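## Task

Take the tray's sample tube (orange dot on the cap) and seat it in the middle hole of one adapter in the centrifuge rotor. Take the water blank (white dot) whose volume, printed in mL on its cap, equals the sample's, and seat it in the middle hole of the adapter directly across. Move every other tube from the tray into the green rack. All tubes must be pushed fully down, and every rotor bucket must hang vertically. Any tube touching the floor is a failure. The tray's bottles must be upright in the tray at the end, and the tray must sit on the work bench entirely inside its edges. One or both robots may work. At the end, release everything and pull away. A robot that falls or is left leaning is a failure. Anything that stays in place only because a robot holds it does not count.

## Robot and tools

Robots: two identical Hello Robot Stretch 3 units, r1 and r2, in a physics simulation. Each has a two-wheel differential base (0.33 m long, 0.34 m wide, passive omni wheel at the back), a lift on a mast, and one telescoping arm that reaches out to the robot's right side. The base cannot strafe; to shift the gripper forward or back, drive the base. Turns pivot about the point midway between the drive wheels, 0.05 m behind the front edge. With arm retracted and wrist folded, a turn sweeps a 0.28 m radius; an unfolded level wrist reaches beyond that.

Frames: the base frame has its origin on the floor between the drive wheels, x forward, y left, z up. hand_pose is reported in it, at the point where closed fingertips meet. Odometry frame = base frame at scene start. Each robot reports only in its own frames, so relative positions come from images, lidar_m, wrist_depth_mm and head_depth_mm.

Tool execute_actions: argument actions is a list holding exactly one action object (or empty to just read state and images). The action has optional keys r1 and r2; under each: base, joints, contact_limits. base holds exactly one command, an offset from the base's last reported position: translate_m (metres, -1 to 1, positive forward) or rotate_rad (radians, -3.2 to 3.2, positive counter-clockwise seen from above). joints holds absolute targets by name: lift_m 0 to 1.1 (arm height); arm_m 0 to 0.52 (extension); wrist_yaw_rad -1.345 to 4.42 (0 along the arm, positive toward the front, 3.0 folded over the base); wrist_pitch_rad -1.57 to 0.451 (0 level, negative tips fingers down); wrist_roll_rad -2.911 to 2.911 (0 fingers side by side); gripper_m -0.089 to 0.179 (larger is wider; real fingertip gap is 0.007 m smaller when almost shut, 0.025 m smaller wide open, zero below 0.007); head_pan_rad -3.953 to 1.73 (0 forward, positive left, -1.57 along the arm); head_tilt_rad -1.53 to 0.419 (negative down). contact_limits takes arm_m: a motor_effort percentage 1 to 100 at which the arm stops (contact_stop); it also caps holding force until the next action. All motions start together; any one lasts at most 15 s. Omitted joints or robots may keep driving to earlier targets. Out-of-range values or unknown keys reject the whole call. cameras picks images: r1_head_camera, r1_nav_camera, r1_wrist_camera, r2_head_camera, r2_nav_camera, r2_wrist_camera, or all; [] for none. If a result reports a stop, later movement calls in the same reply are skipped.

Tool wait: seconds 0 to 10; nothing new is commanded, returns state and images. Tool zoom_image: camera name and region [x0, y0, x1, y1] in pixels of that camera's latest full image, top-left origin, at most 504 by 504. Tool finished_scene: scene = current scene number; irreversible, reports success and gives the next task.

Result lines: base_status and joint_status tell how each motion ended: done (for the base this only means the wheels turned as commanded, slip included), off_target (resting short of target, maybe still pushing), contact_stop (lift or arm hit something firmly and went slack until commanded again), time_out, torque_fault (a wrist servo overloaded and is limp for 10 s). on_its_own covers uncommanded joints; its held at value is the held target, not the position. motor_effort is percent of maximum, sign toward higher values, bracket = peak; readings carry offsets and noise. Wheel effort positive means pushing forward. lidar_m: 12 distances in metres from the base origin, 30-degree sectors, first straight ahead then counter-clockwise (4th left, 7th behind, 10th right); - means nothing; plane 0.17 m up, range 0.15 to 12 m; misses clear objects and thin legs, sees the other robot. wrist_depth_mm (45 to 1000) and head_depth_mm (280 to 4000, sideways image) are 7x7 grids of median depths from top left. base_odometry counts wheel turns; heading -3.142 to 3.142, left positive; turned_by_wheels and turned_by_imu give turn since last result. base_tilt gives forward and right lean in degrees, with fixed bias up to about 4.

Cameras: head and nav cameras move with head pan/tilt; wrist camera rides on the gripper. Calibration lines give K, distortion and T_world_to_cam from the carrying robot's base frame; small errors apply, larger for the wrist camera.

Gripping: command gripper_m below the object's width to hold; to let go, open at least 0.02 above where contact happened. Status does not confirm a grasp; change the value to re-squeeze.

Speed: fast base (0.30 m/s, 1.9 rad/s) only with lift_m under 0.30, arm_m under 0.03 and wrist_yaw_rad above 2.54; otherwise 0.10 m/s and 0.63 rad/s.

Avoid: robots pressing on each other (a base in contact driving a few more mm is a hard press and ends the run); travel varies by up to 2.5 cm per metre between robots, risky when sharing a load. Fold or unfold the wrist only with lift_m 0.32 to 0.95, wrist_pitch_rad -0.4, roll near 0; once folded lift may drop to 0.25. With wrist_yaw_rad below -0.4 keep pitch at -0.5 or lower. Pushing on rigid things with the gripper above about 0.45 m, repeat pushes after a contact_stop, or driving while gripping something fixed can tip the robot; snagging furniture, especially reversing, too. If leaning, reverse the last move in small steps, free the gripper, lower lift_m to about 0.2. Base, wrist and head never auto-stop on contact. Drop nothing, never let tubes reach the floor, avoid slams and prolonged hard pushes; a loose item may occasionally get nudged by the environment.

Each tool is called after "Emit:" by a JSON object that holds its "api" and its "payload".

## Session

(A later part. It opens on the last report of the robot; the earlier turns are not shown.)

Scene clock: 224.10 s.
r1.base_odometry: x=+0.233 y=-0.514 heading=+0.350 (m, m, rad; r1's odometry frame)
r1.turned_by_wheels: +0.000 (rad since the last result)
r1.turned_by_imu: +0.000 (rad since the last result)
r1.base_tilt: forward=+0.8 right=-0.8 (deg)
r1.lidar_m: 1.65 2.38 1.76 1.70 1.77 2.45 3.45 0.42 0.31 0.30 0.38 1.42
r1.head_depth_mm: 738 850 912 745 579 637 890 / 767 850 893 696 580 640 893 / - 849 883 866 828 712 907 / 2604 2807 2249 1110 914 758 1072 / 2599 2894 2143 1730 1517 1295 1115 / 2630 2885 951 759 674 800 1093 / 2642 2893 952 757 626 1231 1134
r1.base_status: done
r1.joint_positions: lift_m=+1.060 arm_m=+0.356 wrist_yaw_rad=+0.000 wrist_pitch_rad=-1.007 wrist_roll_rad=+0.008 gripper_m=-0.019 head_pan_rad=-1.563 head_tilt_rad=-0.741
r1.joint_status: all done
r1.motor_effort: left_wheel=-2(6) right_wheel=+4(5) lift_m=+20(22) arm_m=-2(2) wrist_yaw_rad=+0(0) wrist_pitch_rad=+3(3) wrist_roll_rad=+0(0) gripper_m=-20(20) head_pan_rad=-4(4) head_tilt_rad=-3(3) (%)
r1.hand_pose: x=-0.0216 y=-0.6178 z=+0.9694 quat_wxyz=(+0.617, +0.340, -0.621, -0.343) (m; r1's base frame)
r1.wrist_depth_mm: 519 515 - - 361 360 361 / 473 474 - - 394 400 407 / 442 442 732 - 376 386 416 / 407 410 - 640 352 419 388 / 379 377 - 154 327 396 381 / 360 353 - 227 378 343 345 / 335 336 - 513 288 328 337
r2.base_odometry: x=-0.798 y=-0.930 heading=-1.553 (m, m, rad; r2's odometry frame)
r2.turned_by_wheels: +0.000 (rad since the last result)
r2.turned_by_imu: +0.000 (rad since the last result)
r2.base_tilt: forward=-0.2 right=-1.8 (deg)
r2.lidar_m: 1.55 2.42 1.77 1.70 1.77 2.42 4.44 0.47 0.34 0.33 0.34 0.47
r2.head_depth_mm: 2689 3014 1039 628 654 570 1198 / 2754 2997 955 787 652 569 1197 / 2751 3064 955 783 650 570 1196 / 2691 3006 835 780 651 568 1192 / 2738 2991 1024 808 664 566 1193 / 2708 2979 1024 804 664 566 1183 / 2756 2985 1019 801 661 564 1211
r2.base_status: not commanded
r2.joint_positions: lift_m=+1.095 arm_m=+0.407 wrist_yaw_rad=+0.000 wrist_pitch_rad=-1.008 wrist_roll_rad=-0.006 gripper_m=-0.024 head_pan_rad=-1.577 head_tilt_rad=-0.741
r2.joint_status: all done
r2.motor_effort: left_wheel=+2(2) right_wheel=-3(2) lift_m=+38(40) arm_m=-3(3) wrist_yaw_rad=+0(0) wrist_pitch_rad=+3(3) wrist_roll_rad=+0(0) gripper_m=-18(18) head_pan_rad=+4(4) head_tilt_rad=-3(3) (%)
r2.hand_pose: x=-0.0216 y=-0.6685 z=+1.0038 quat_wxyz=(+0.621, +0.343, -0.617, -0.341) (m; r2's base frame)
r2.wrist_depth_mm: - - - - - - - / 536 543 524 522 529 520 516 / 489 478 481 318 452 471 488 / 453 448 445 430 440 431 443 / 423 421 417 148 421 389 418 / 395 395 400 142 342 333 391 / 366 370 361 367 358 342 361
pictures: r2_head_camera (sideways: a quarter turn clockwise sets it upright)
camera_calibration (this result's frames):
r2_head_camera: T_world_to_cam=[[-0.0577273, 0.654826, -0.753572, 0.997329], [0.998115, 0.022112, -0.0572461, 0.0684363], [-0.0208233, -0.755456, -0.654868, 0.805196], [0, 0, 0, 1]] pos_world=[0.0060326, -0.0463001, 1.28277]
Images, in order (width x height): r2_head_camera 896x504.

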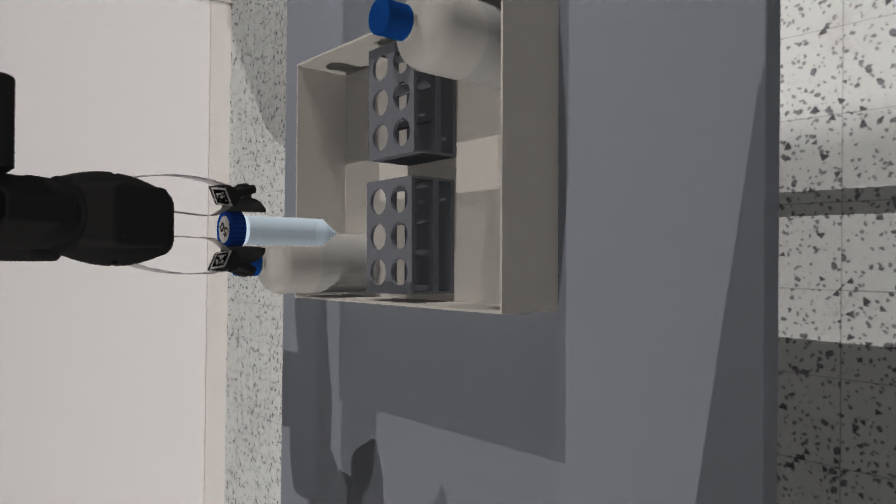

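Emit:
{"api": "execute_actions", "payload": {"actions": [{"r1":{"base":{"translate_m":-0.46}},"r2":{"base":{"translate_m":-0.47}}}], "cameras": []}}

Emit:
{"api": "execute_actions", "payload": {"actions": [{"r1":{"joints":{"lift_m":0.99}},"r2":{"base":{"translate_m":-0.147},"joints":{"arm_m":0.396}}}], "cameras": ["r1_head_camera","r1_wrist_camera","r2_head_camera","r2_wrist_camera"]}}

Emit:
{"api": "zoom_image", "payload": {"camera": "r1_head_camera", "region": [300, 150, 500, 290]}}

Emit:
{"api": "zoom_image", "payload": {"camera": "r1_wrist_camera", "region": [240, 200, 440, 364]}}

Scene clock: 232.67 s.
r1.base_odometry: x=-0.199 y=-0.672 heading=+0.350 (m, m, rad; r1's odometry frame)
r1.turned_by_wheels: +0.000 (rad since the last result)
r1.turned_by_imu: +0.001 (rad since the last result)
r1.base_tilt: forward=+0.9 right=-0.8 (deg)
r1.lidar_m: 2.10 2.38 1.77 1.71 1.78 2.47 2.99 3.13 0.30 0.29 0.31 0.42
r1.head_depth_mm: 2584 2876 2297 1799 1405 742 1068 / 2681 2778 2207 703 574 627 875 / - 863 861 773 575 627 883 / 728 865 898 758 578 631 889 / 737 847 917 757 578 635 897 / 739 855 908 753 582 639 902 / 740 853 873 791 584 643 912
r1.base_status: done
r1.joint_positions: lift_m=+1.060 arm_m=+0.356 wrist_yaw_rad=+0.000 wrist_pitch_rad=-1.007 wrist_roll_rad=+0.008 gripper_m=-0.019 head_pan_rad=-1.563 head_tilt_rad=-0.741
r1.joint_status: not commanded
r1.motor_effort: left_wheel=-3(6) right_wheel=+4(4) lift_m=+20(20) arm_m=-2(2) wrist_yaw_rad=+0(1) wrist_pitch_rad=+3(3) wrist_roll_rad=+0(0) gripper_m=-19(19) head_pan_rad=-4(4) head_tilt_rad=-4(3) (%)
r1.hand_pose: x=-0.0216 y=-0.6178 z=+0.9694 quat_wxyz=(+0.617, +0.340, -0.621, -0.343) (m; r1's base frame)
r1.wrist_depth_mm: 362 363 362 359 353 - - / 410 414 401 405 402 - - / 387 401 421 392 379 - - / 364 426 401 423 350 - - / 389 395 389 154 329 - - / 356 358 358 225 309 - - / 333 345 345 342 334 - -
r2.base_odometry: x=-0.806 y=-0.460 heading=-1.553 (m, m, rad; r2's odometry frame)
r2.turned_by_wheels: +0.000 (rad since the last result)
r2.turned_by_imu: +0.003 (rad since the last result)
r2.base_tilt: forward=-0.1 right=-1.7 (deg)
r2.lidar_m: 1.56 2.41 1.76 1.70 1.76 2.41 3.96 0.46 0.35 0.33 0.34 0.47
r2.head_depth_mm: 2727 3051 1039 790 670 570 1201 / 2733 2957 1031 787 671 570 1193 / 2737 3095 1032 803 668 567 1191 / 2731 2969 953 806 668 567 1195 / 2743 3005 1025 808 664 566 1193 / 2707 3037 1016 806 664 566 1210 / 2743 3031 949 775 661 566 1204
r2.base_status: done
r2.joint_positions: lift_m=+1.095 arm_m=+0.407 wrist_yaw_rad=+0.000 wrist_pitch_rad=-1.008 wrist_roll_rad=-0.006 gripper_m=-0.024 head_pan_rad=-1.577 head_tilt_rad=-0.741
r2.joint_status: not commanded
r2.motor_effort: left_wheel=+2(2) right_wheel=-2(7) lift_m=+38(38) arm_m=-3(3) wrist_yaw_rad=+0(1) wrist_pitch_rad=+2(3) wrist_roll_rad=+0(0) gripper_m=-18(18) head_pan_rad=+4(4) head_tilt_rad=-3(3) (%)
r2.hand_pose: x=-0.0216 y=-0.6685 z=+1.0038 quat_wxyz=(+0.621, +0.343, -0.617, -0.341) (m; r2's base frame)
r2.wrist_depth_mm: - - - - - - - / 534 533 527 530 523 523 - / 463 465 482 491 483 484 - / 450 442 446 448 452 449 458 / 360 392 415 148 419 412 424 / 357 383 399 142 315 325 385 / 359 364 368 364 361 355 365
pictures: none
No camera images: the call's "cameras" was empty. Leave "cameras" out to get every camera's image.

Scene clock: 235.73 s.
r1.base_odometry: x=-0.199 y=-0.672 heading=+0.350 (m, m, rad; r1's odometry frame)
r1.turned_by_wheels: +0.000 (rad since the last result)
r1.turned_by_imu: +0.000 (rad since the last result)
r1.base_tilt: forward=+0.8 right=-0.6 (deg)
r1.lidar_m: 2.10 2.38 1.76 1.71 1.78 2.46 2.99 3.13 0.30 0.29 0.31 0.42
r1.head_depth_mm: - - 2273 1821 1402 739 1070 / - 2798 2176 703 573 626 877 / - - 859 773 573 627 886 / 729 846 911 756 577 633 891 / 739 850 916 759 579 635 896 / 738 848 912 753 581 640 904 / 741 850 875 790 583 639 910
r1.base_status: not commanded
r1.joint_positions: lift_m=+0.990 arm_m=+0.356 wrist_yaw_rad=+0.000 wrist_pitch_rad=-1.007 wrist_roll_rad=+0.008 gripper_m=-0.019 head_pan_rad=-1.563 head_tilt_rad=-0.741
r1.joint_status: all done
r1.motor_effort: left_wheel=-2(3) right_wheel=+4(3) lift_m=+20(19) arm_m=-2(2) wrist_yaw_rad=+1(1) wrist_pitch_rad=+3(3) wrist_roll_rad=+0(0) gripper_m=-19(20) head_pan_rad=-3(3) head_tilt_rad=-3(3) (%)
r1.hand_pose: x=-0.0216 y=-0.6177 z=+0.8994 quat_wxyz=(+0.617, +0.340, -0.621, -0.343) (m; r1's base frame)
r1.wrist_depth_mm: 347 344 349 345 338 - - / 327 337 355 322 317 - - / 333 372 358 373 292 - - / 354 339 326 351 282 - - / 328 323 323 153 280 - - / 286 294 285 224 251 247 988 / 273 283 282 278 309 228 927
r2.base_odometry: x=-0.809 y=-0.313 heading=-1.553 (m, m, rad; r2's odometry frame)
r2.turned_by_wheels: +0.000 (rad since the last result)
r2.turned_by_imu: +0.001 (rad since the last result)
r2.base_tilt: forward=-0.3 right=-1.7 (deg)
r2.lidar_m: 1.25 2.41 1.76 1.70 1.76 2.42 3.82 3.96 0.34 0.33 0.35 0.47
r2.head_depth_mm: 2674 3049 2565 1869 669 569 744 / 2757 3018 1033 813 669 568 823 / 2777 3012 1030 786 667 568 1199 / 2724 2990 936 787 667 568 1191 / 2709 2970 1022 785 666 566 1195 / 2690 2989 1019 804 664 566 1207 / 2729 2995 1019 804 663 564 1202
r2.base_status: done
r2.joint_positions: lift_m=+1.095 arm_m=+0.396 wrist_yaw_rad=+0.000 wrist_pitch_rad=-1.008 wrist_roll_rad=-0.006 gripper_m=-0.024 head_pan_rad=-1.577 head_tilt_rad=-0.741
r2.joint_status: all done
r2.motor_effort: left_wheel=+2(2) right_wheel=-2(7) lift_m=+38(38) arm_m=-3(5) wrist_yaw_rad=+0(0) wrist_pitch_rad=+3(2) wrist_roll_rad=+0(0) gripper_m=-18(18) head_pan_rad=+4(4) head_tilt_rad=-3(4) (%)
r2.hand_pose: x=-0.0216 y=-0.6575 z=+1.0038 quat_wxyz=(+0.621, +0.343, -0.617, -0.341) (m; r2's base frame)
r2.wrist_depth_mm: - - - - - - - / 531 538 526 527 525 - - / 451 491 491 480 485 - - / 432 457 452 447 452 - - / 412 426 417 148 418 - - / 388 387 396 141 393 404 - / 367 366 366 367 359 367 -
pictures: r1_head_camera (sideways: a quarter turn clockwise sets it upright), r1_wrist_camera, r2_head_camera (sideways: a quarter turn clockwise sets it upright), r2_wrist_camera
camera_calibration (this result's frames):
r1_head_camera: T_world_to_cam=[[-0.0218963, 0.704786, -0.709082, 0.949375], [0.999315, 0.0365984, 0.00551809, -0.0023618], [0.0298404, -0.708475, -0.705104, 0.877668], [0, 0, 0, 1]] pos_world=[-0.00304198, -0.0472134, 1.29205]
r1_wrist_camera: T_world_to_cam=[[-0.999408, -0.0144079, -0.0312354, 0.00615289], [-0.00103824, 0.920274, -0.391274, 0.956725], [0.0343826, -0.39101, -0.919744, 0.744599], [0, 0, 0, 1]] pos_world=[-0.0184587, -0.589215, 1.05937]
r2_head_camera: T_world_to_cam=[[-0.0577274, 0.654826, -0.753572, 0.997328], [0.998115, 0.0221121, -0.0572461, 0.0684363], [-0.0208232, -0.755456, -0.654868, 0.805196], [0, 0, 0, 1]] pos_world=[0.00603261, -0.0463001, 1.28277]
r2_wrist_camera: T_world_to_cam=[[-0.997732, -0.0673001, -0.000816212, -0.0618816], [-0.0606319, 0.904007, -0.423196, 1.05747], [0.029219, -0.422187, -0.906038, 0.795825], [0, 0, 0, 1]] pos_world=[-0.0208783, -0.624135, 1.16851]
Images, in order (width x height): r1_head_camera 896x504, r1_wrist_camera 644x364, r2_head_camera 896x504, r2_wrist_camera 644x364.

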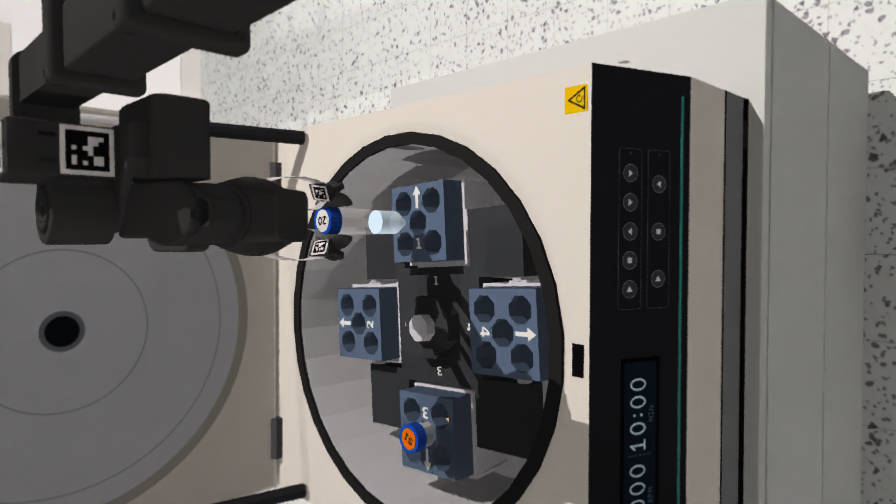

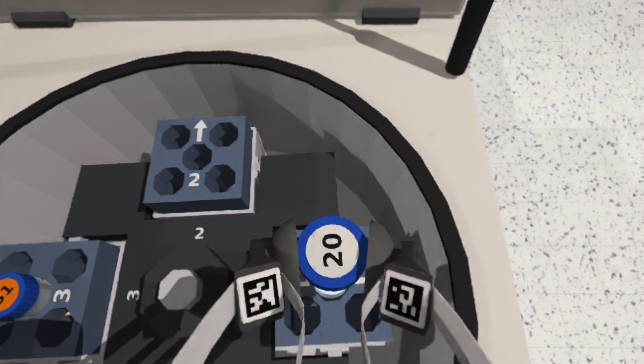

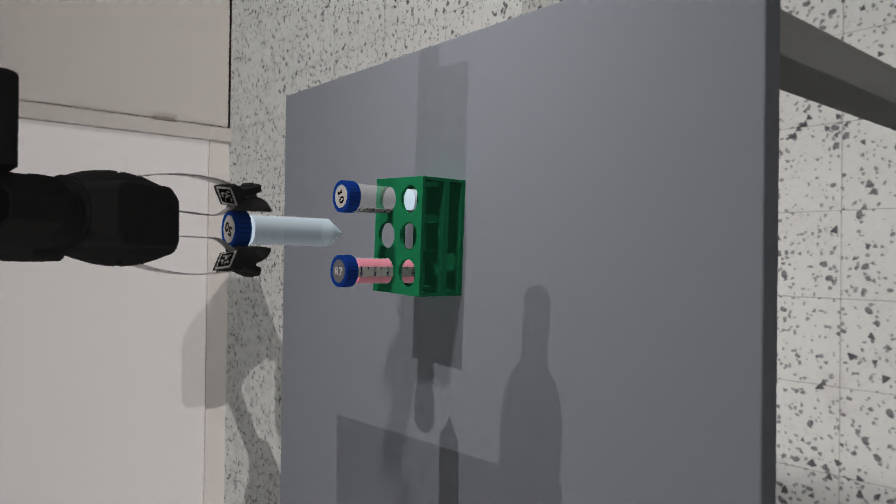

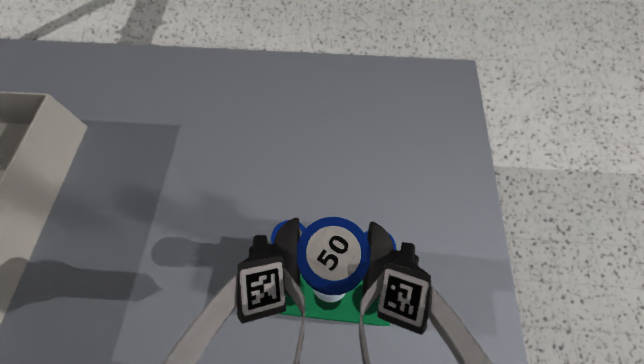

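Region (300, 150, 500, 290) of r1_head_camera's 896x504 image, scaled by 2.520, with more detail than that image has; it fills the top 353 rows of this view, and the rest is white.

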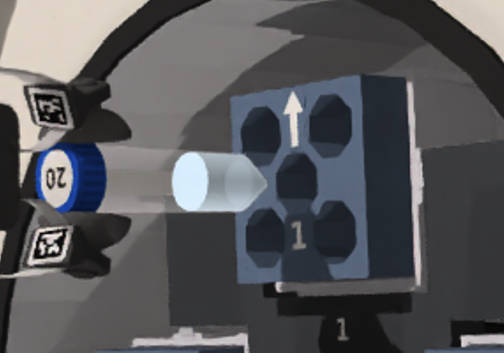

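Region (240, 200, 440, 364) of r1_wrist_camera's 644x364 image, scaled by 2.520; it fills the top 413 rows of this view, and the rest is white.

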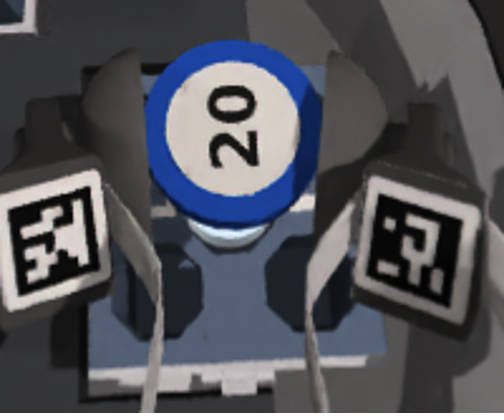

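Emit:
{"api": "execute_actions", "payload": {"actions": [{"r1":{"base":{"translate_m":-0.002},"joints":{"lift_m":0.95}},"r2":{"joints":{"lift_m":1.0}}}], "cameras": ["r1_head_camera","r2_head_camera"]}}

Emit:
{"api": "zoom_image", "payload": {"camera": "r1_head_camera", "region": [300, 150, 500, 290]}}

Emit:
{"api": "zoom_image", "payload": {"camera": "r2_head_camera", "region": [280, 150, 500, 310]}}

Scene clock: 238.97 s.
r1.base_odometry: x=-0.201 y=-0.672 heading=+0.350 (m, m, rad; r1's odometry frame)
r1.turned_by_wheels: +0.000 (rad since the last result)
r1.turned_by_imu: +0.000 (rad since the last result)
r1.base_tilt: forward=+0.8 right=-0.9 (deg)
r1.lidar_m: 2.10 2.39 1.76 1.71 1.78 2.46 2.99 3.12 0.30 0.29 0.31 0.42
r1.head_depth_mm: 2599 - - 1801 1437 739 1068 / 733 - 2205 704 574 627 873 / 720 - 862 770 575 627 885 / 736 847 921 755 577 632 886 / 737 847 918 757 581 635 896 / 739 851 908 762 581 639 907 / 739 857 872 786 583 642 910
r1.base_status: done
r1.joint_positions: lift_m=+0.950 arm_m=+0.356 wrist_yaw_rad=+0.000 wrist_pitch_rad=-1.007 wrist_roll_rad=+0.008 gripper_m=-0.019 head_pan_rad=-1.563 head_tilt_rad=-0.741
r1.joint_status: all done
r1.motor_effort: left_wheel=-3(6) right_wheel=+3(9) lift_m=+20(18) arm_m=-2(2) wrist_yaw_rad=+0(1) wrist_pitch_rad=+3(3) wrist_roll_rad=+0(0) gripper_m=-19(20) head_pan_rad=-4(4) head_tilt_rad=-3(3) (%)
r1.hand_pose: x=-0.0216 y=-0.6177 z=+0.8593 quat_wxyz=(+0.617, +0.340, -0.621, -0.343) (m; r1's base frame)
r1.wrist_depth_mm: 301 304 304 294 292 - - / 296 327 333 292 267 - - / 326 317 315 341 252 252 - / 305 294 293 304 274 234 - / 280 285 285 153 273 215 - / 261 243 251 232 245 202 925 / 246 247 247 248 279 191 909
r2.base_odometry: x=-0.809 y=-0.313 heading=-1.553 (m, m, rad; r2's odometry frame)
r2.turned_by_wheels: +0.000 (rad since the last result)
r2.turned_by_imu: +0.001 (rad since the last result)
r2.base_tilt: forward=-0.3 right=-1.8 (deg)
r2.lidar_m: 1.26 2.41 1.76 1.70 1.76 2.41 3.81 3.96 0.34 0.33 0.34 0.47
r2.head_depth_mm: - 3015 2520 1878 669 571 743 / - 3048 1031 814 670 569 826 / - 3072 1031 786 668 568 1199 / 2725 2991 773 785 666 567 1188 / 2734 2991 1025 784 664 568 1188 / 2726 2998 1018 803 664 566 1206 / 2728 2982 1017 804 665 566 1215
r2.base_status: not commanded
r2.joint_positions: lift_m=+1.000 arm_m=+0.396 wrist_yaw_rad=+0.000 wrist_pitch_rad=-1.009 wrist_roll_rad=-0.006 gripper_m=-0.024 head_pan_rad=-1.577 head_tilt_rad=-0.741
r2.joint_status: all done
r2.motor_effort: left_wheel=+1(2) right_wheel=-2(2) lift_m=+24(35) arm_m=-3(3) wrist_yaw_rad=+0(0) wrist_pitch_rad=+3(3) wrist_roll_rad=+0(0) gripper_m=-18(18) head_pan_rad=+4(4) head_tilt_rad=-3(3) (%)
r2.hand_pose: x=-0.0216 y=-0.6574 z=+0.9093 quat_wxyz=(+0.621, +0.343, -0.617, -0.341) (m; r2's base frame)
r2.wrist_depth_mm: 450 449 448 443 437 - - / 407 409 405 402 401 412 - / 374 374 371 374 367 373 - / 349 345 345 344 346 342 - / 323 319 322 147 315 318 - / 302 299 303 142 299 295 - / 280 280 282 280 278 279 969
pictures: r1_head_camera (sideways: a quarter turn clockwise sets it upright), r2_head_camera (sideways: a quarter turn clockwise sets it upright)
camera_calibration (this result's frames):
r1_head_camera: T_world_to_cam=[[-0.0218964, 0.704786, -0.709082, 0.949375], [0.999315, 0.0365986, 0.00551809, -0.0023618], [0.0298405, -0.708475, -0.705104, 0.877668], [0, 0, 0, 1]] pos_world=[-0.00304197, -0.0472134, 1.29205]
r2_head_camera: T_world_to_cam=[[-0.0577274, 0.654826, -0.753572, 0.997329], [0.998115, 0.0221121, -0.0572461, 0.0684363], [-0.0208232, -0.755456, -0.654868, 0.805195], [0, 0, 0, 1]] pos_world=[0.00603261, -0.0463001, 1.28277]
Images, in order (width x height): r1_head_camera 896x504, r2_head_camera 896x504.

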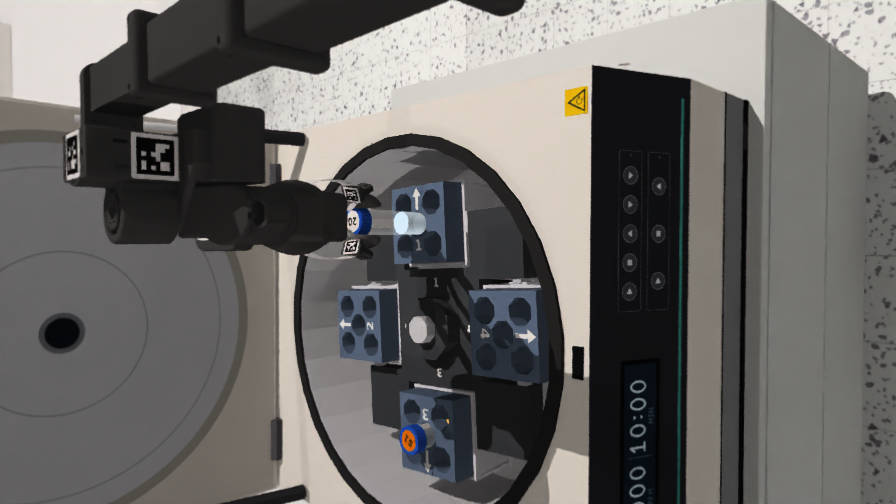

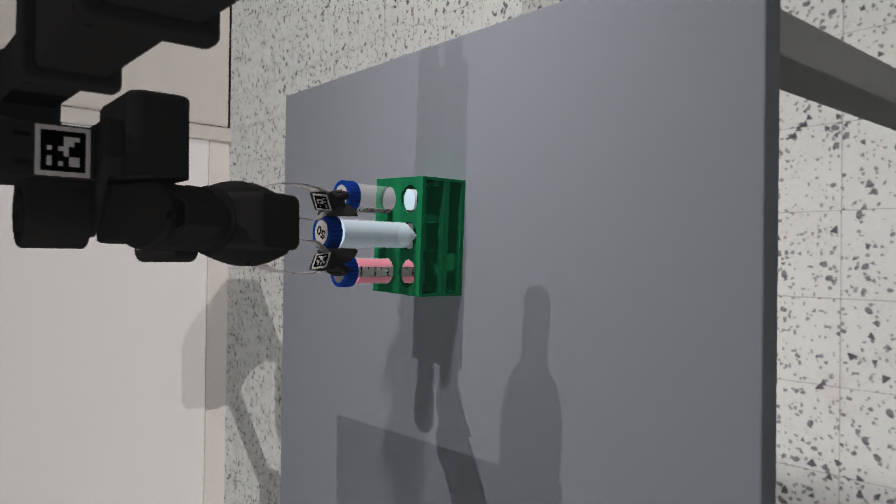

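Region (300, 150, 500, 290) of r1_head_camera's 896x504 image, scaled by 2.520, with more detail than that image has; it fills the top 353 rows of this view, and the rest is white.

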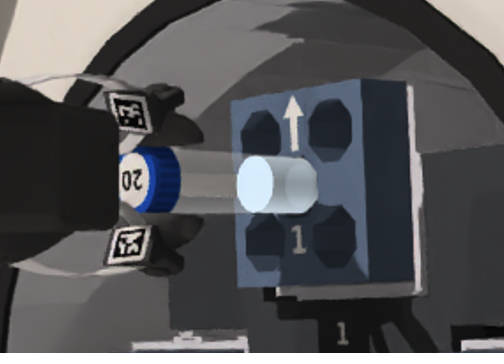

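Region (280, 150, 500, 310) of r2_head_camera's 896x504 image, scaled by 2.291, with more detail than that image has; it fills the top 367 rows of this view, and the rest is white.

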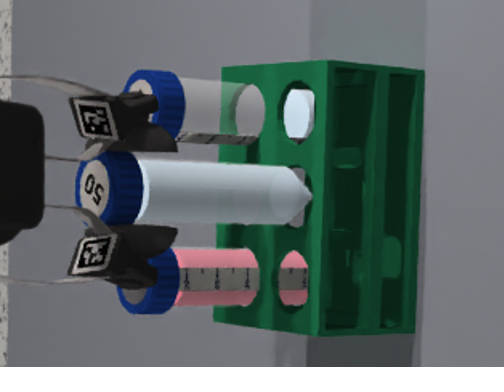

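Emit:
{"api": "execute_actions", "payload": {"actions": [{"r1":{"joints":{"lift_m":0.883}},"r2":{"joints":{"lift_m":0.954}}}], "cameras": ["r1_wrist_camera","r2_wrist_camera"]}}

Scene clock: 241.63 s.
r1.base_odometry: x=-0.201 y=-0.672 heading=+0.350 (m, m, rad; r1's odometry frame)
r1.turned_by_wheels: +0.000 (rad since the last result)
r1.turned_by_imu: +0.000 (rad since the last result)
r1.base_tilt: forward=+0.8 right=-0.8 (deg)
r1.lidar_m: 2.10 2.39 1.77 1.71 1.77 2.47 2.99 3.13 0.30 0.29 0.31 0.42
r1.head_depth_mm: 2621 2861 2451 - 864 730 1066 / 762 2795 2057 691 574 626 877 / 732 809 - 763 575 629 886 / 736 830 924 758 577 632 889 / 738 850 916 759 579 635 898 / 737 850 910 764 580 638 905 / 743 855 870 784 583 641 911
r1.base_status: not commanded
r1.joint_positions: lift_m=+0.883 arm_m=+0.356 wrist_yaw_rad=+0.001 wrist_pitch_rad=-1.001 wrist_roll_rad=+0.008 gripper_m=-0.019 head_pan_rad=-1.563 head_tilt_rad=-0.741
r1.joint_status: all done
r1.motor_effort: left_wheel=-2(3) right_wheel=+3(3) lift_m=+18(18) arm_m=-1(2) wrist_yaw_rad=-1(2) wrist_pitch_rad=+1(3) wrist_roll_rad=+0(0) gripper_m=-20(19) head_pan_rad=-4(4) head_tilt_rad=-3(2) (%)
r1.hand_pose: x=-0.0215 y=-0.6190 z=+0.7931 quat_wxyz=(+0.618, +0.338, -0.622, -0.341) (m; r1's base frame)
r1.wrist_depth_mm: 264 274 278 238 204 201 - / 289 243 267 281 204 185 - / 244 224 246 251 235 172 - / 235 231 231 230 234 162 163 / 219 197 213 153 241 163 148 / 180 181 203 161 242 162 139 / 178 186 173 167 186 154 130
r2.base_odometry: x=-0.809 y=-0.313 heading=-1.553 (m, m, rad; r2's odometry frame)
r2.turned_by_wheels: +0.000 (rad since the last result)
r2.turned_by_imu: +0.000 (rad since the last result)
r2.base_tilt: forward=-0.2 right=-1.6 (deg)
r2.lidar_m: 1.25 2.41 1.76 1.70 1.76 2.42 3.81 3.95 0.34 0.33 0.34 0.47
r2.head_depth_mm: 2709 - 2363 1860 671 570 744 / 2623 3009 1032 812 672 570 821 / 2673 - 1033 785 667 568 1189 / 2759 2979 886 779 667 569 1187 / 2724 3020 1026 782 666 567 1190 / 2706 2978 1023 805 663 565 1214 / 2720 3017 1017 803 662 563 1214
r2.base_status: not commanded
r2.joint_positions: lift_m=+0.954 arm_m=+0.396 wrist_yaw_rad=+0.000 wrist_pitch_rad=-1.009 wrist_roll_rad=-0.006 gripper_m=-0.024 head_pan_rad=-1.577 head_tilt_rad=-0.741
r2.joint_status: all done
r2.motor_effort: left_wheel=+2(2) right_wheel=-2(2) lift_m=+23(25) arm_m=-3(3) wrist_yaw_rad=+0(1) wrist_pitch_rad=+3(3) wrist_roll_rad=+0(0) gripper_m=-18(18) head_pan_rad=+4(4) head_tilt_rad=-3(4) (%)
r2.hand_pose: x=-0.0216 y=-0.6574 z=+0.8634 quat_wxyz=(+0.621, +0.343, -0.617, -0.341) (m; r2's base frame)
r2.wrist_depth_mm: 386 384 379 384 380 379 - / 351 353 345 348 347 343 - / 320 320 319 315 317 315 - / 295 292 286 225 160 290 - / 274 273 269 148 241 272 280 / 256 257 254 142 253 251 256 / 240 239 241 239 235 237 238
pictures: r1_wrist_camera, r2_wrist_camera
camera_calibration (this result's frames):
r1_wrist_camera: T_world_to_cam=[[-0.999398, -0.0152969, -0.0311503, 0.00228221], [-0.00168691, 0.917964, -0.396661, 0.919198], [0.0346625, -0.396369, -0.917437, 0.64126], [0, 0, 0, 1]] pos_world=[-0.0183963, -0.58958, 0.952996]
r2_wrist_camera: T_world_to_cam=[[-0.997733, -0.0672977, -0.000832439, -0.061977], [-0.0606299, 0.90411, -0.422977, 0.997873], [0.029218, -0.421967, -0.90614, 0.668864], [0, 0, 0, 1]] pos_world=[-0.0208785, -0.624119, 1.02811]
Images, in order (width x height): r1_wrist_camera 644x364, r2_wrist_camera 644x364.

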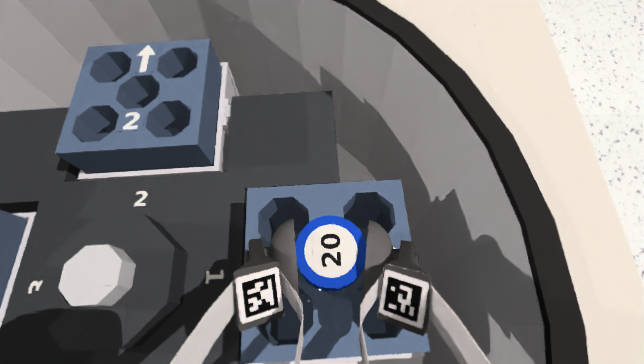

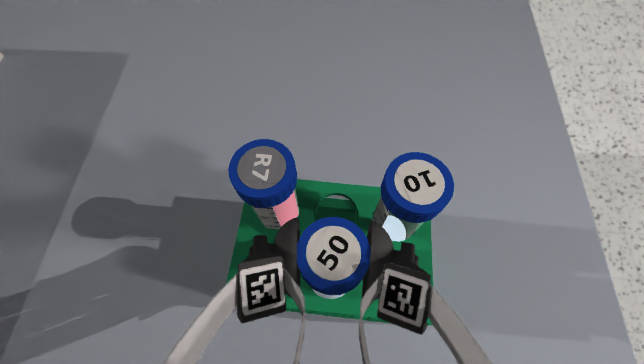

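Emit:
{"api": "execute_actions", "payload": {"actions": [{"r1":{"joints":{"gripper_m":0.054,"lift_m":0.885}},"r2":{"joints":{"gripper_m":0.052}}}], "cameras": ["r1_wrist_camera","r2_wrist_camera"]}}

Emit:
{"api": "execute_actions", "payload": {"actions": [{"r1":{"joints":{"lift_m":0.95}},"r2":{"joints":{"lift_m":1.01}}}], "cameras": []}}

Emit:
{"api": "execute_actions", "payload": {"actions": [{"r1":{"joints":{"lift_m":1.0,"arm_m":0.02}},"r2":{"joints":{"arm_m":0.05}}}], "cameras": ["r1_head_camera","r2_head_camera","r1_wrist_camera","r2_wrist_camera"]}}

Scene clock: 245.40 s.
r1.base_odometry: x=-0.201 y=-0.672 heading=+0.350 (m, m, rad; r1's odometry frame)
r1.turned_by_wheels: +0.000 (rad since the last result)
r1.turned_by_imu: +0.000 (rad since the last result)
r1.base_tilt: forward=+0.8 right=-0.9 (deg)
r1.lidar_m: 2.11 2.38 1.77 1.71 1.78 2.46 3.00 3.13 0.30 0.29 0.31 0.42
r1.head_depth_mm: 2604 2842 2464 - 864 739 1066 / 762 2805 2049 698 573 626 878 / 734 808 - 765 574 628 879 / 736 827 925 758 576 631 891 / 738 847 914 759 580 634 896 / 739 851 906 763 581 639 906 / 738 852 874 784 583 640 910
r1.base_status: not commanded
r1.joint_positions: lift_m=+0.885 arm_m=+0.356 wrist_yaw_rad=+0.001 wrist_pitch_rad=-1.004 wrist_roll_rad=+0.008 gripper_m=+0.054 head_pan_rad=-1.563 head_tilt_rad=-0.741
r1.joint_status: all done
r1.motor_effort: left_wheel=-2(2) right_wheel=+3(1) lift_m=+24(24) arm_m=-1(1) wrist_yaw_rad=-1(1) wrist_pitch_rad=+2(2) wrist_roll_rad=+0(0) gripper_m=+1(84) head_pan_rad=-3(3) head_tilt_rad=-3(3) (%)
r1.hand_pose: x=-0.0215 y=-0.6184 z=+0.7945 quat_wxyz=(+0.618, +0.339, -0.622, -0.342) (m; r1's base frame)
r1.wrist_depth_mm: 261 274 277 239 204 202 - / 291 245 267 281 203 186 - / 248 226 249 253 236 173 - / 234 233 231 231 234 163 165 / 220 199 217 161 243 162 151 / 184 182 205 173 233 163 139 / 179 188 187 169 222 148 131
r2.base_odometry: x=-0.809 y=-0.313 heading=-1.553 (m, m, rad; r2's odometry frame)
r2.turned_by_wheels: +0.000 (rad since the last result)
r2.turned_by_imu: +0.001 (rad since the last result)
r2.base_tilt: forward=-0.2 right=-1.6 (deg)
r2.lidar_m: 1.25 2.41 1.76 1.70 1.76 2.42 3.82 3.97 0.34 0.33 0.35 0.47
r2.head_depth_mm: 2650 - 2384 1861 672 571 748 / 2643 3011 1032 813 669 571 824 / 2629 - 1029 787 668 568 1189 / 2715 3025 903 783 667 567 1189 / 2715 3001 1022 779 666 568 1190 / 2737 2958 1016 802 663 566 1210 / 2769 3022 1018 805 665 566 1215
r2.base_status: not commanded
r2.joint_positions: lift_m=+0.954 arm_m=+0.396 wrist_yaw_rad=+0.000 wrist_pitch_rad=-1.005 wrist_roll_rad=-0.006 gripper_m=+0.052 head_pan_rad=-1.577 head_tilt_rad=-0.741
r2.joint_status: all done
r2.motor_effort: left_wheel=+1(1) right_wheel=-2(2) lift_m=+23(24) arm_m=-3(3) wrist_yaw_rad=-1(0) wrist_pitch_rad=+1(3) wrist_roll_rad=+0(0) gripper_m=+0(78) head_pan_rad=+4(4) head_tilt_rad=-3(4) (%)
r2.hand_pose: x=-0.0216 y=-0.6583 z=+0.8638 quat_wxyz=(+0.622, +0.342, -0.617, -0.340) (m; r2's base frame)
r2.wrist_depth_mm: 390 388 381 380 383 379 - / 349 349 350 347 344 344 - / 323 319 318 318 318 316 - / 297 297 286 255 161 292 - / 274 276 269 151 213 270 - / 253 257 258 192 252 253 256 / 239 240 238 240 235 239 238
pictures: r1_wrist_camera, r2_wrist_camera
camera_calibration (this result's frames):
r1_wrist_camera: T_world_to_cam=[[-0.999398, -0.0152067, -0.0311884, 0.00241928], [-0.00168042, 0.919007, -0.394238, 0.917913], [0.0346574, -0.393948, -0.918479, 0.645097], [0, 0, 0, 1]] pos_world=[-0.0183971, -0.589397, 0.95446]
r2_wrist_camera: T_world_to_cam=[[-0.997732, -0.0673033, -0.000570763, -0.0622626], [-0.060632, 0.902451, -0.426504, 1.00078], [0.0292202, -0.425502, -0.904486, 0.665164], [0, 0, 0, 1]] pos_world=[-0.0208782, -0.624321, 1.02843]
Images, in order (width x height): r1_wrist_camera 644x364, r2_wrist_camera 644x364.

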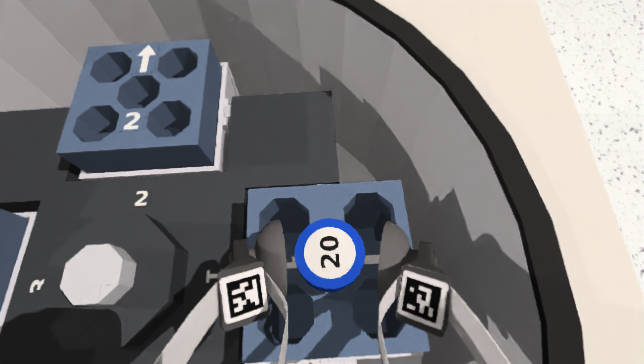

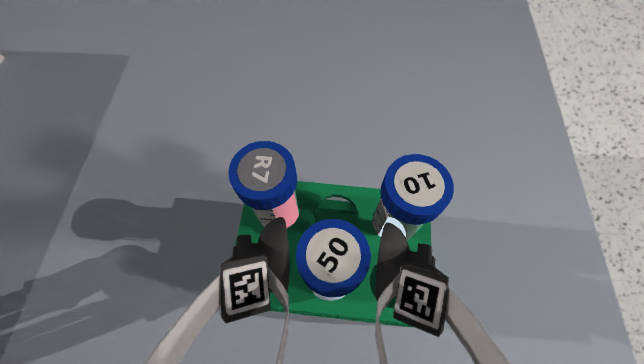

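Scene clock: 246.83 s.
r1.base_odometry: x=-0.201 y=-0.672 heading=+0.350 (m, m, rad; r1's odometry frame)
r1.turned_by_wheels: +0.000 (rad since the last result)
r1.turned_by_imu: +0.000 (rad since the last result)
r1.base_tilt: forward=+0.9 right=-0.8 (deg)
r1.lidar_m: 2.11 2.38 1.77 1.70 1.78 2.47 2.98 3.13 0.30 0.29 0.31 0.42
r1.head_depth_mm: 2582 - - 1811 1434 738 1065 / 732 - 2216 704 574 627 874 / 724 - 862 765 574 629 884 / 735 847 927 759 577 630 889 / 736 850 914 757 578 635 901 / 739 852 910 763 579 640 904 / 738 851 873 786 584 640 912
r1.base_status: not commanded
r1.joint_positions: lift_m=+0.950 arm_m=+0.356 wrist_yaw_rad=+0.001 wrist_pitch_rad=-1.005 wrist_roll_rad=+0.008 gripper_m=+0.054 head_pan_rad=-1.563 head_tilt_rad=-0.741
r1.joint_status: all done
r1.motor_effort: left_wheel=-3(3) right_wheel=+4(3) lift_m=+24(26) arm_m=-1(1) wrist_yaw_rad=-1(1) wrist_pitch_rad=+2(2) wrist_roll_rad=+0(0) gripper_m=+0(0) head_pan_rad=-4(4) head_tilt_rad=-3(3) (%)
r1.hand_pose: x=-0.0215 y=-0.6181 z=+0.8593 quat_wxyz=(+0.617, +0.340, -0.622, -0.342) (m; r1's base frame)
r1.wrist_depth_mm: 304 301 301 294 292 - - / 295 327 336 293 269 - - / 327 321 319 341 251 257 - / 312 297 297 304 273 236 - / 281 284 284 265 257 215 - / 259 242 249 234 239 202 940 / 248 244 245 247 272 190 869
r2.base_odometry: x=-0.809 y=-0.313 heading=-1.553 (m, m, rad; r2's odometry frame)
r2.turned_by_wheels: +0.000 (rad since the last result)
r2.turned_by_imu: +0.000 (rad since the last result)
r2.base_tilt: forward=-0.3 right=-1.8 (deg)
r2.lidar_m: 1.25 2.40 1.77 1.70 1.76 2.41 3.82 3.97 0.34 0.33 0.34 0.47
r2.head_depth_mm: - 3033 2569 1873 670 572 744 / 2728 3061 1034 811 667 569 824 / - 3021 1009 787 670 568 1186 / 2718 3001 1012 786 667 568 1189 / 2760 2992 1022 784 668 566 1192 / 2746 3012 1022 809 664 566 1207 / 2700 2956 1020 803 661 565 1207
r2.base_status: not commanded
r2.joint_positions: lift_m=+1.010 arm_m=+0.396 wrist_yaw_rad=+0.000 wrist_pitch_rad=-1.005 wrist_roll_rad=-0.006 gripper_m=+0.052 head_pan_rad=-1.577 head_tilt_rad=-0.741
r2.joint_status: all done
r2.motor_effort: left_wheel=+2(1) right_wheel=-2(2) lift_m=+37(39) arm_m=-2(2) wrist_yaw_rad=+0(1) wrist_pitch_rad=+2(2) wrist_roll_rad=+0(0) gripper_m=+0(0) head_pan_rad=+4(4) head_tilt_rad=-4(4) (%)
r2.hand_pose: x=-0.0216 y=-0.6581 z=+0.9191 quat_wxyz=(+0.622, +0.342, -0.617, -0.340) (m; r2's base frame)
r2.wrist_depth_mm: 473 470 466 460 460 - - / 426 426 423 419 411 432 - / 389 389 386 386 382 387 - / 360 358 358 357 354 355 - / 332 334 331 271 320 330 - / 309 309 315 245 299 308 - / 294 291 289 287 284 289 987
pictures: none
No camera images: the call's "cameras" was empty. Leave "cameras" out to get every camera's image.

Scene clock: 250.60 s.
r1.base_odometry: x=-0.201 y=-0.672 heading=+0.350 (m, m, rad; r1's odometry frame)
r1.turned_by_wheels: +0.000 (rad since the last result)
r1.turned_by_imu: +0.000 (rad since the last result)
r1.base_tilt: forward=+0.8 right=-0.7 (deg)
r1.lidar_m: 2.10 2.39 1.76 1.71 1.78 2.46 3.00 3.13 0.30 0.29 0.31 0.42
r1.head_depth_mm: 2575 2910 - - - 711 1065 / 763 2770 2475 - - 692 874 / 734 846 926 - - 696 883 / 733 849 928 814 583 632 892 / 738 847 916 761 580 637 897 / 740 850 908 765 581 639 903 / 741 856 872 787 582 642 910
r1.base_status: not commanded
r1.joint_positions: lift_m=+1.000 arm_m=+0.020 wrist_yaw_rad=+0.001 wrist_pitch_rad=-1.006 wrist_roll_rad=+0.008 gripper_m=+0.054 head_pan_rad=-1.563 head_tilt_rad=-0.741
r1.joint_status: all done
r1.motor_effort: left_wheel=-3(2) right_wheel=+3(3) lift_m=+25(26) arm_m=-2(1) wrist_yaw_rad=-1(2) wrist_pitch_rad=+3(3) wrist_roll_rad=+0(0) gripper_m=+0(0) head_pan_rad=-4(4) head_tilt_rad=-2(3) (%)
r1.hand_pose: x=-0.0215 y=-0.2820 z=+0.9093 quat_wxyz=(+0.617, +0.340, -0.622, -0.342) (m; r1's base frame)
r1.wrist_depth_mm: 414 428 432 417 374 - - / 394 413 403 415 333 - - / 318 404 367 310 309 - - / 294 292 291 284 286 - - / 326 322 313 318 298 - - / 514 510 484 496 499 - - / 994 963 927 957 963 933 921
r2.base_odometry: x=-0.809 y=-0.313 heading=-1.553 (m, m, rad; r2's odometry frame)
r2.turned_by_wheels: +0.000 (rad since the last result)
r2.turned_by_imu: +0.001 (rad since the last result)
r2.base_tilt: forward=-0.2 right=-1.8 (deg)
r2.lidar_m: 1.25 2.40 1.76 1.70 1.76 2.41 3.83 3.97 0.34 0.33 0.34 0.47
r2.head_depth_mm: 2691 - - - - 565 747 / 2704 2973 - - - 563 824 / 2750 2997 - - - 544 1198 / 2759 3017 1030 785 - 556 1192 / 2714 2961 1024 782 666 567 1212 / 2760 3000 1019 805 666 566 1213 / 2725 2999 1017 803 664 565 1205
r2.base_status: not commanded
r2.joint_positions: lift_m=+1.010 arm_m=+0.050 wrist_yaw_rad=+0.000 wrist_pitch_rad=-1.006 wrist_roll_rad=-0.006 gripper_m=+0.052 head_pan_rad=-1.577 head_tilt_rad=-0.741
r2.joint_status: all done
r2.motor_effort: left_wheel=+2(2) right_wheel=-2(2) lift_m=+37(37) arm_m=-3(4) wrist_yaw_rad=+0(0) wrist_pitch_rad=+2(2) wrist_roll_rad=+0(0) gripper_m=+0(0) head_pan_rad=+4(4) head_tilt_rad=-3(4) (%)
r2.hand_pose: x=-0.0216 y=-0.3120 z=+0.9191 quat_wxyz=(+0.622, +0.342, -0.617, -0.340) (m; r2's base frame)
r2.wrist_depth_mm: 415 466 468 435 452 - - / 414 424 421 425 415 436 - / 387 385 385 383 385 395 - / 361 355 356 356 357 356 - / 336 333 331 336 332 329 - / 320 319 313 310 308 306 - / 980 - - 981 991 949 983
pictures: r1_head_camera (sideways: a quarter turn clockwise sets it upright), r1_wrist_camera, r2_head_camera (sideways: a quarter turn clockwise sets it upright), r2_wrist_camera
camera_calibration (this result's frames):
r1_head_camera: T_world_to_cam=[[-0.0218964, 0.704786, -0.709082, 0.949375], [0.999315, 0.0365986, 0.00551809, -0.00236179], [0.0298405, -0.708476, -0.705104, 0.877668], [0, 0, 0, 1]] pos_world=[-0.00304197, -0.0472134, 1.29205]
r1_wrist_camera: T_world_to_cam=[[-0.999398, -0.015153, -0.0312156, 0.0111535], [-0.00168494, 0.91974, -0.392525, 0.652659], [0.0346581, -0.392236, -0.919211, 0.884158], [0, 0, 0, 1]] pos_world=[-0.0183968, -0.253309, 1.06926]
r2_head_camera: T_world_to_cam=[[-0.0577382, 0.654825, -0.753572, 0.997329], [0.998115, 0.0221286, -0.0572461, 0.0684363], [-0.0208107, -0.755456, -0.654868, 0.805195], [0, 0, 0, 1]] pos_world=[0.00603337, -0.0463001, 1.28277]
r2_wrist_camera: T_world_to_cam=[[-0.997732, -0.0673015, -0.000665752, -0.0388387], [-0.0606314, 0.903056, -0.425222, 0.71087], [0.0292193, -0.424218, -0.905089, 0.863424], [0, 0, 0, 1]] pos_world=[-0.0208783, -0.278289, 1.08373]
Images, in order (width x height): r1_head_camera 896x504, r1_wrist_camera 644x364, r2_head_camera 896x504, r2_wrist_camera 644x364.

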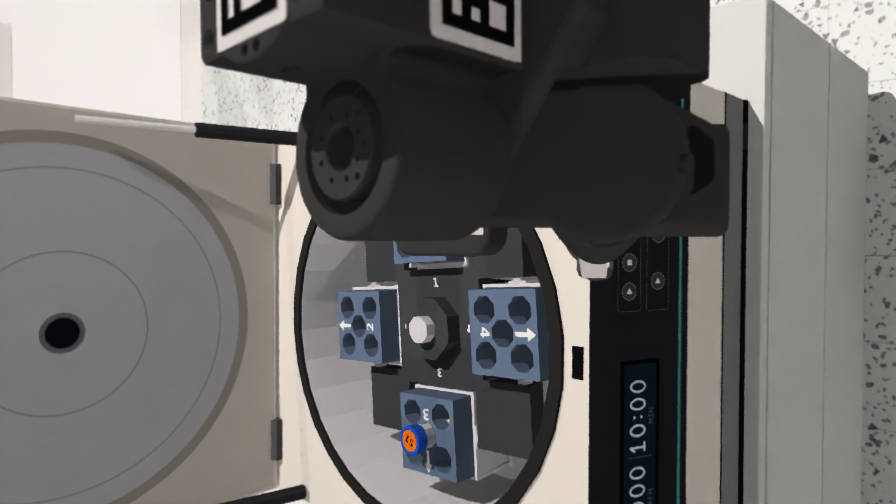

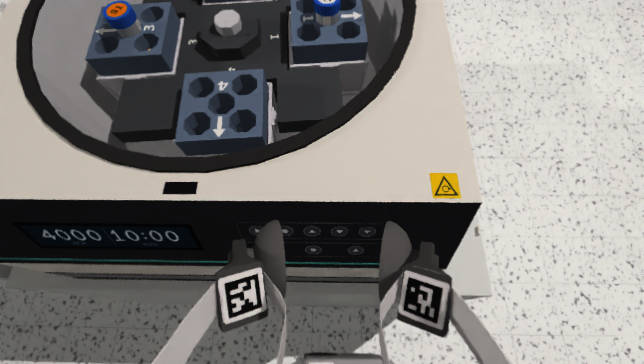

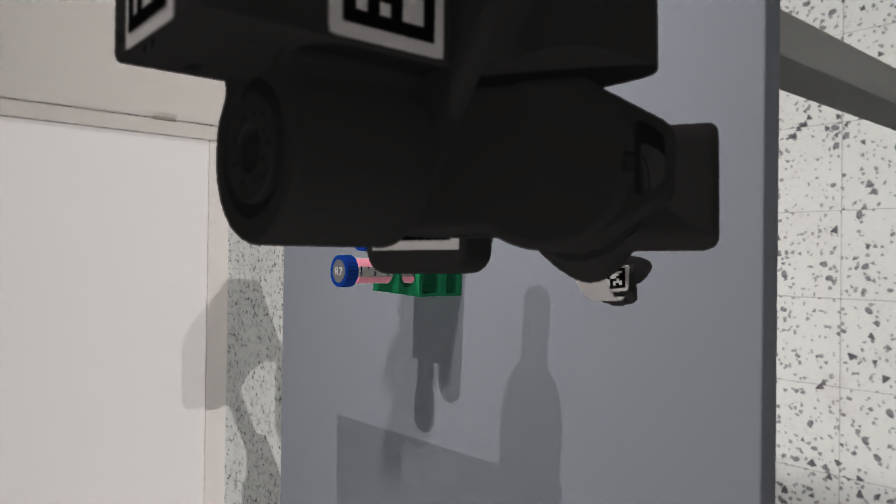

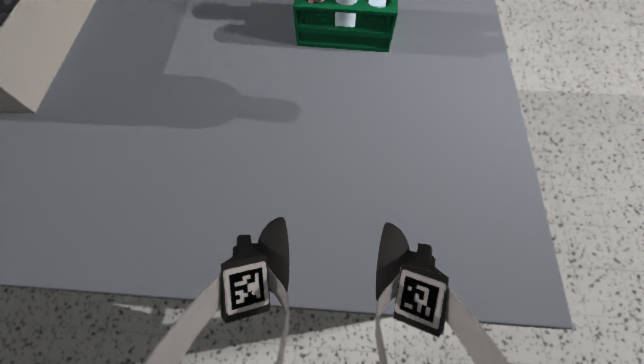

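Emit:
{"api": "execute_actions", "payload": {"actions": [], "cameras": ["r2_nav_camera","r1_wrist_camera"]}}

Emit:
{"api": "zoom_image", "payload": {"camera": "r1_wrist_camera", "region": [70, 0, 390, 160]}}

Scene clock: 252.57 s.
r1.base_odometry: x=-0.201 y=-0.672 heading=+0.350 (m, m, rad; r1's odometry frame)
r1.turned_by_wheels: +0.000 (rad since the last result)
r1.turned_by_imu: +0.000 (rad since the last result)
r1.base_tilt: forward=+0.7 right=-0.8 (deg)
r1.lidar_m: 2.11 2.39 1.77 1.71 1.78 2.47 3.00 3.12 0.30 0.29 0.31 0.42
r1.head_depth_mm: 2601 2833 - - - 711 1069 / 763 2793 2467 - - 691 874 / 734 848 924 - - 697 883 / 735 847 929 813 585 632 887 / 736 853 917 757 580 634 898 / 739 851 908 762 580 640 906 / 739 852 872 786 582 643 911
r1.base_status: not commanded
r1.joint_positions: lift_m=+1.000 arm_m=+0.020 wrist_yaw_rad=+0.001 wrist_pitch_rad=-1.006 wrist_roll_rad=+0.008 gripper_m=+0.054 head_pan_rad=-1.563 head_tilt_rad=-0.741
r1.joint_status: all done
r1.motor_effort: left_wheel=-2(2) right_wheel=+3(3) lift_m=+24(26) arm_m=-2(1) wrist_yaw_rad=+0(2) wrist_pitch_rad=+3(3) wrist_roll_rad=+0(0) gripper_m=+0(0) head_pan_rad=-4(4) head_tilt_rad=-3(3) (%)
r1.hand_pose: x=-0.0215 y=-0.2820 z=+0.9093 quat_wxyz=(+0.617, +0.340, -0.622, -0.342) (m; r1's base frame)
r1.wrist_depth_mm: 408 426 438 415 377 - - / 395 411 402 418 330 - - / 315 400 363 310 309 - - / 294 293 289 291 288 - - / 328 320 313 314 301 - - / 516 500 472 494 494 - - / 974 961 971 950 935 933 921
r2.base_odometry: x=-0.809 y=-0.313 heading=-1.553 (m, m, rad; r2's odometry frame)
r2.turned_by_wheels: +0.000 (rad since the last result)
r2.turned_by_imu: +0.000 (rad since the last result)
r2.base_tilt: forward=-0.2 right=-1.8 (deg)
r2.lidar_m: 1.25 2.41 1.76 1.70 1.76 2.42 3.83 3.97 0.34 0.33 0.34 0.47
r2.head_depth_mm: 2725 - - - - 565 745 / 2685 2951 - - - 563 821 / 2693 3036 - - - 546 1200 / 2754 2939 1025 783 - 556 1192 / 2706 2996 1019 782 665 568 1213 / 2696 2989 1024 806 664 566 1208 / 2724 3030 1020 802 665 565 1204
r2.base_status: not commanded
r2.joint_positions: lift_m=+1.010 arm_m=+0.050 wrist_yaw_rad=+0.000 wrist_pitch_rad=-1.006 wrist_roll_rad=-0.006 gripper_m=+0.052 head_pan_rad=-1.577 head_tilt_rad=-0.741
r2.joint_status: all done
r2.motor_effort: left_wheel=+2(2) right_wheel=-2(2) lift_m=+37(37) arm_m=-3(4) wrist_yaw_rad=+0(0) wrist_pitch_rad=+2(2) wrist_roll_rad=+0(0) gripper_m=+0(0) head_pan_rad=+4(4) head_tilt_rad=-3(4) (%)
r2.hand_pose: x=-0.0216 y=-0.3120 z=+0.9191 quat_wxyz=(+0.622, +0.342, -0.617, -0.340) (m; r2's base frame)
r2.wrist_depth_mm: 419 463 464 443 449 - - / 412 424 419 422 422 435 - / 389 389 385 386 385 389 - / 355 360 362 357 358 356 - / 333 334 332 331 333 332 - / 319 316 314 306 308 307 - / 974 966 992 1000 969 971 988
pictures: r1_wrist_camera, r2_nav_camera (sideways: a quarter turn counterclockwise sets it upright)
camera_calibration (this result's frames):
r1_wrist_camera: T_world_to_cam=[[-0.999398, -0.0151531, -0.0312156, 0.0111535], [-0.00168506, 0.91974, -0.392525, 0.652659], [0.0346582, -0.392236, -0.919211, 0.884158], [0, 0, 0, 1]] pos_world=[-0.0183967, -0.253309, 1.06926]
r2_nav_camera: T_world_to_cam=[[-0.0389412, -0.69, 0.722762, -0.902699], [-0.99909, 0.0142947, -0.0401825, 0.102945], [0.0173942, -0.723669, -0.689928, 0.850323], [0, 0, 0, 1]] pos_world=[0.0529083, -0.0089817, 1.24323]
Images, in order (width x height): r1_wrist_camera 644x364, r2_nav_camera 672x504.

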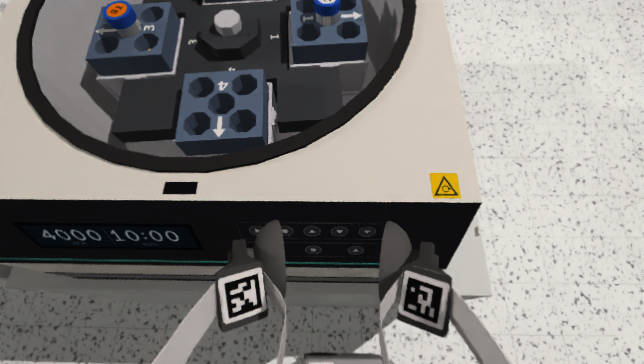

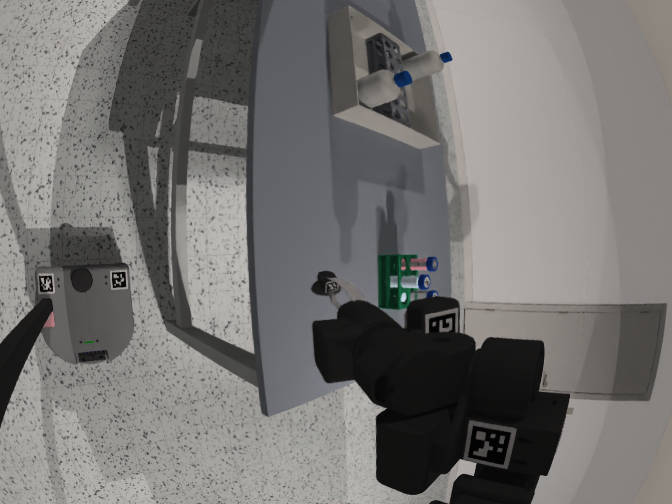

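Region (70, 0, 390, 160) of r1_wrist_camera's 644x364 image, scaled by 1.575.

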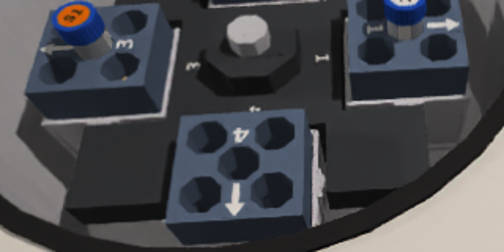

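Emit:
{"api": "finished_scene", "payload": {"scene": 1}}

The scene is finished: the task was done.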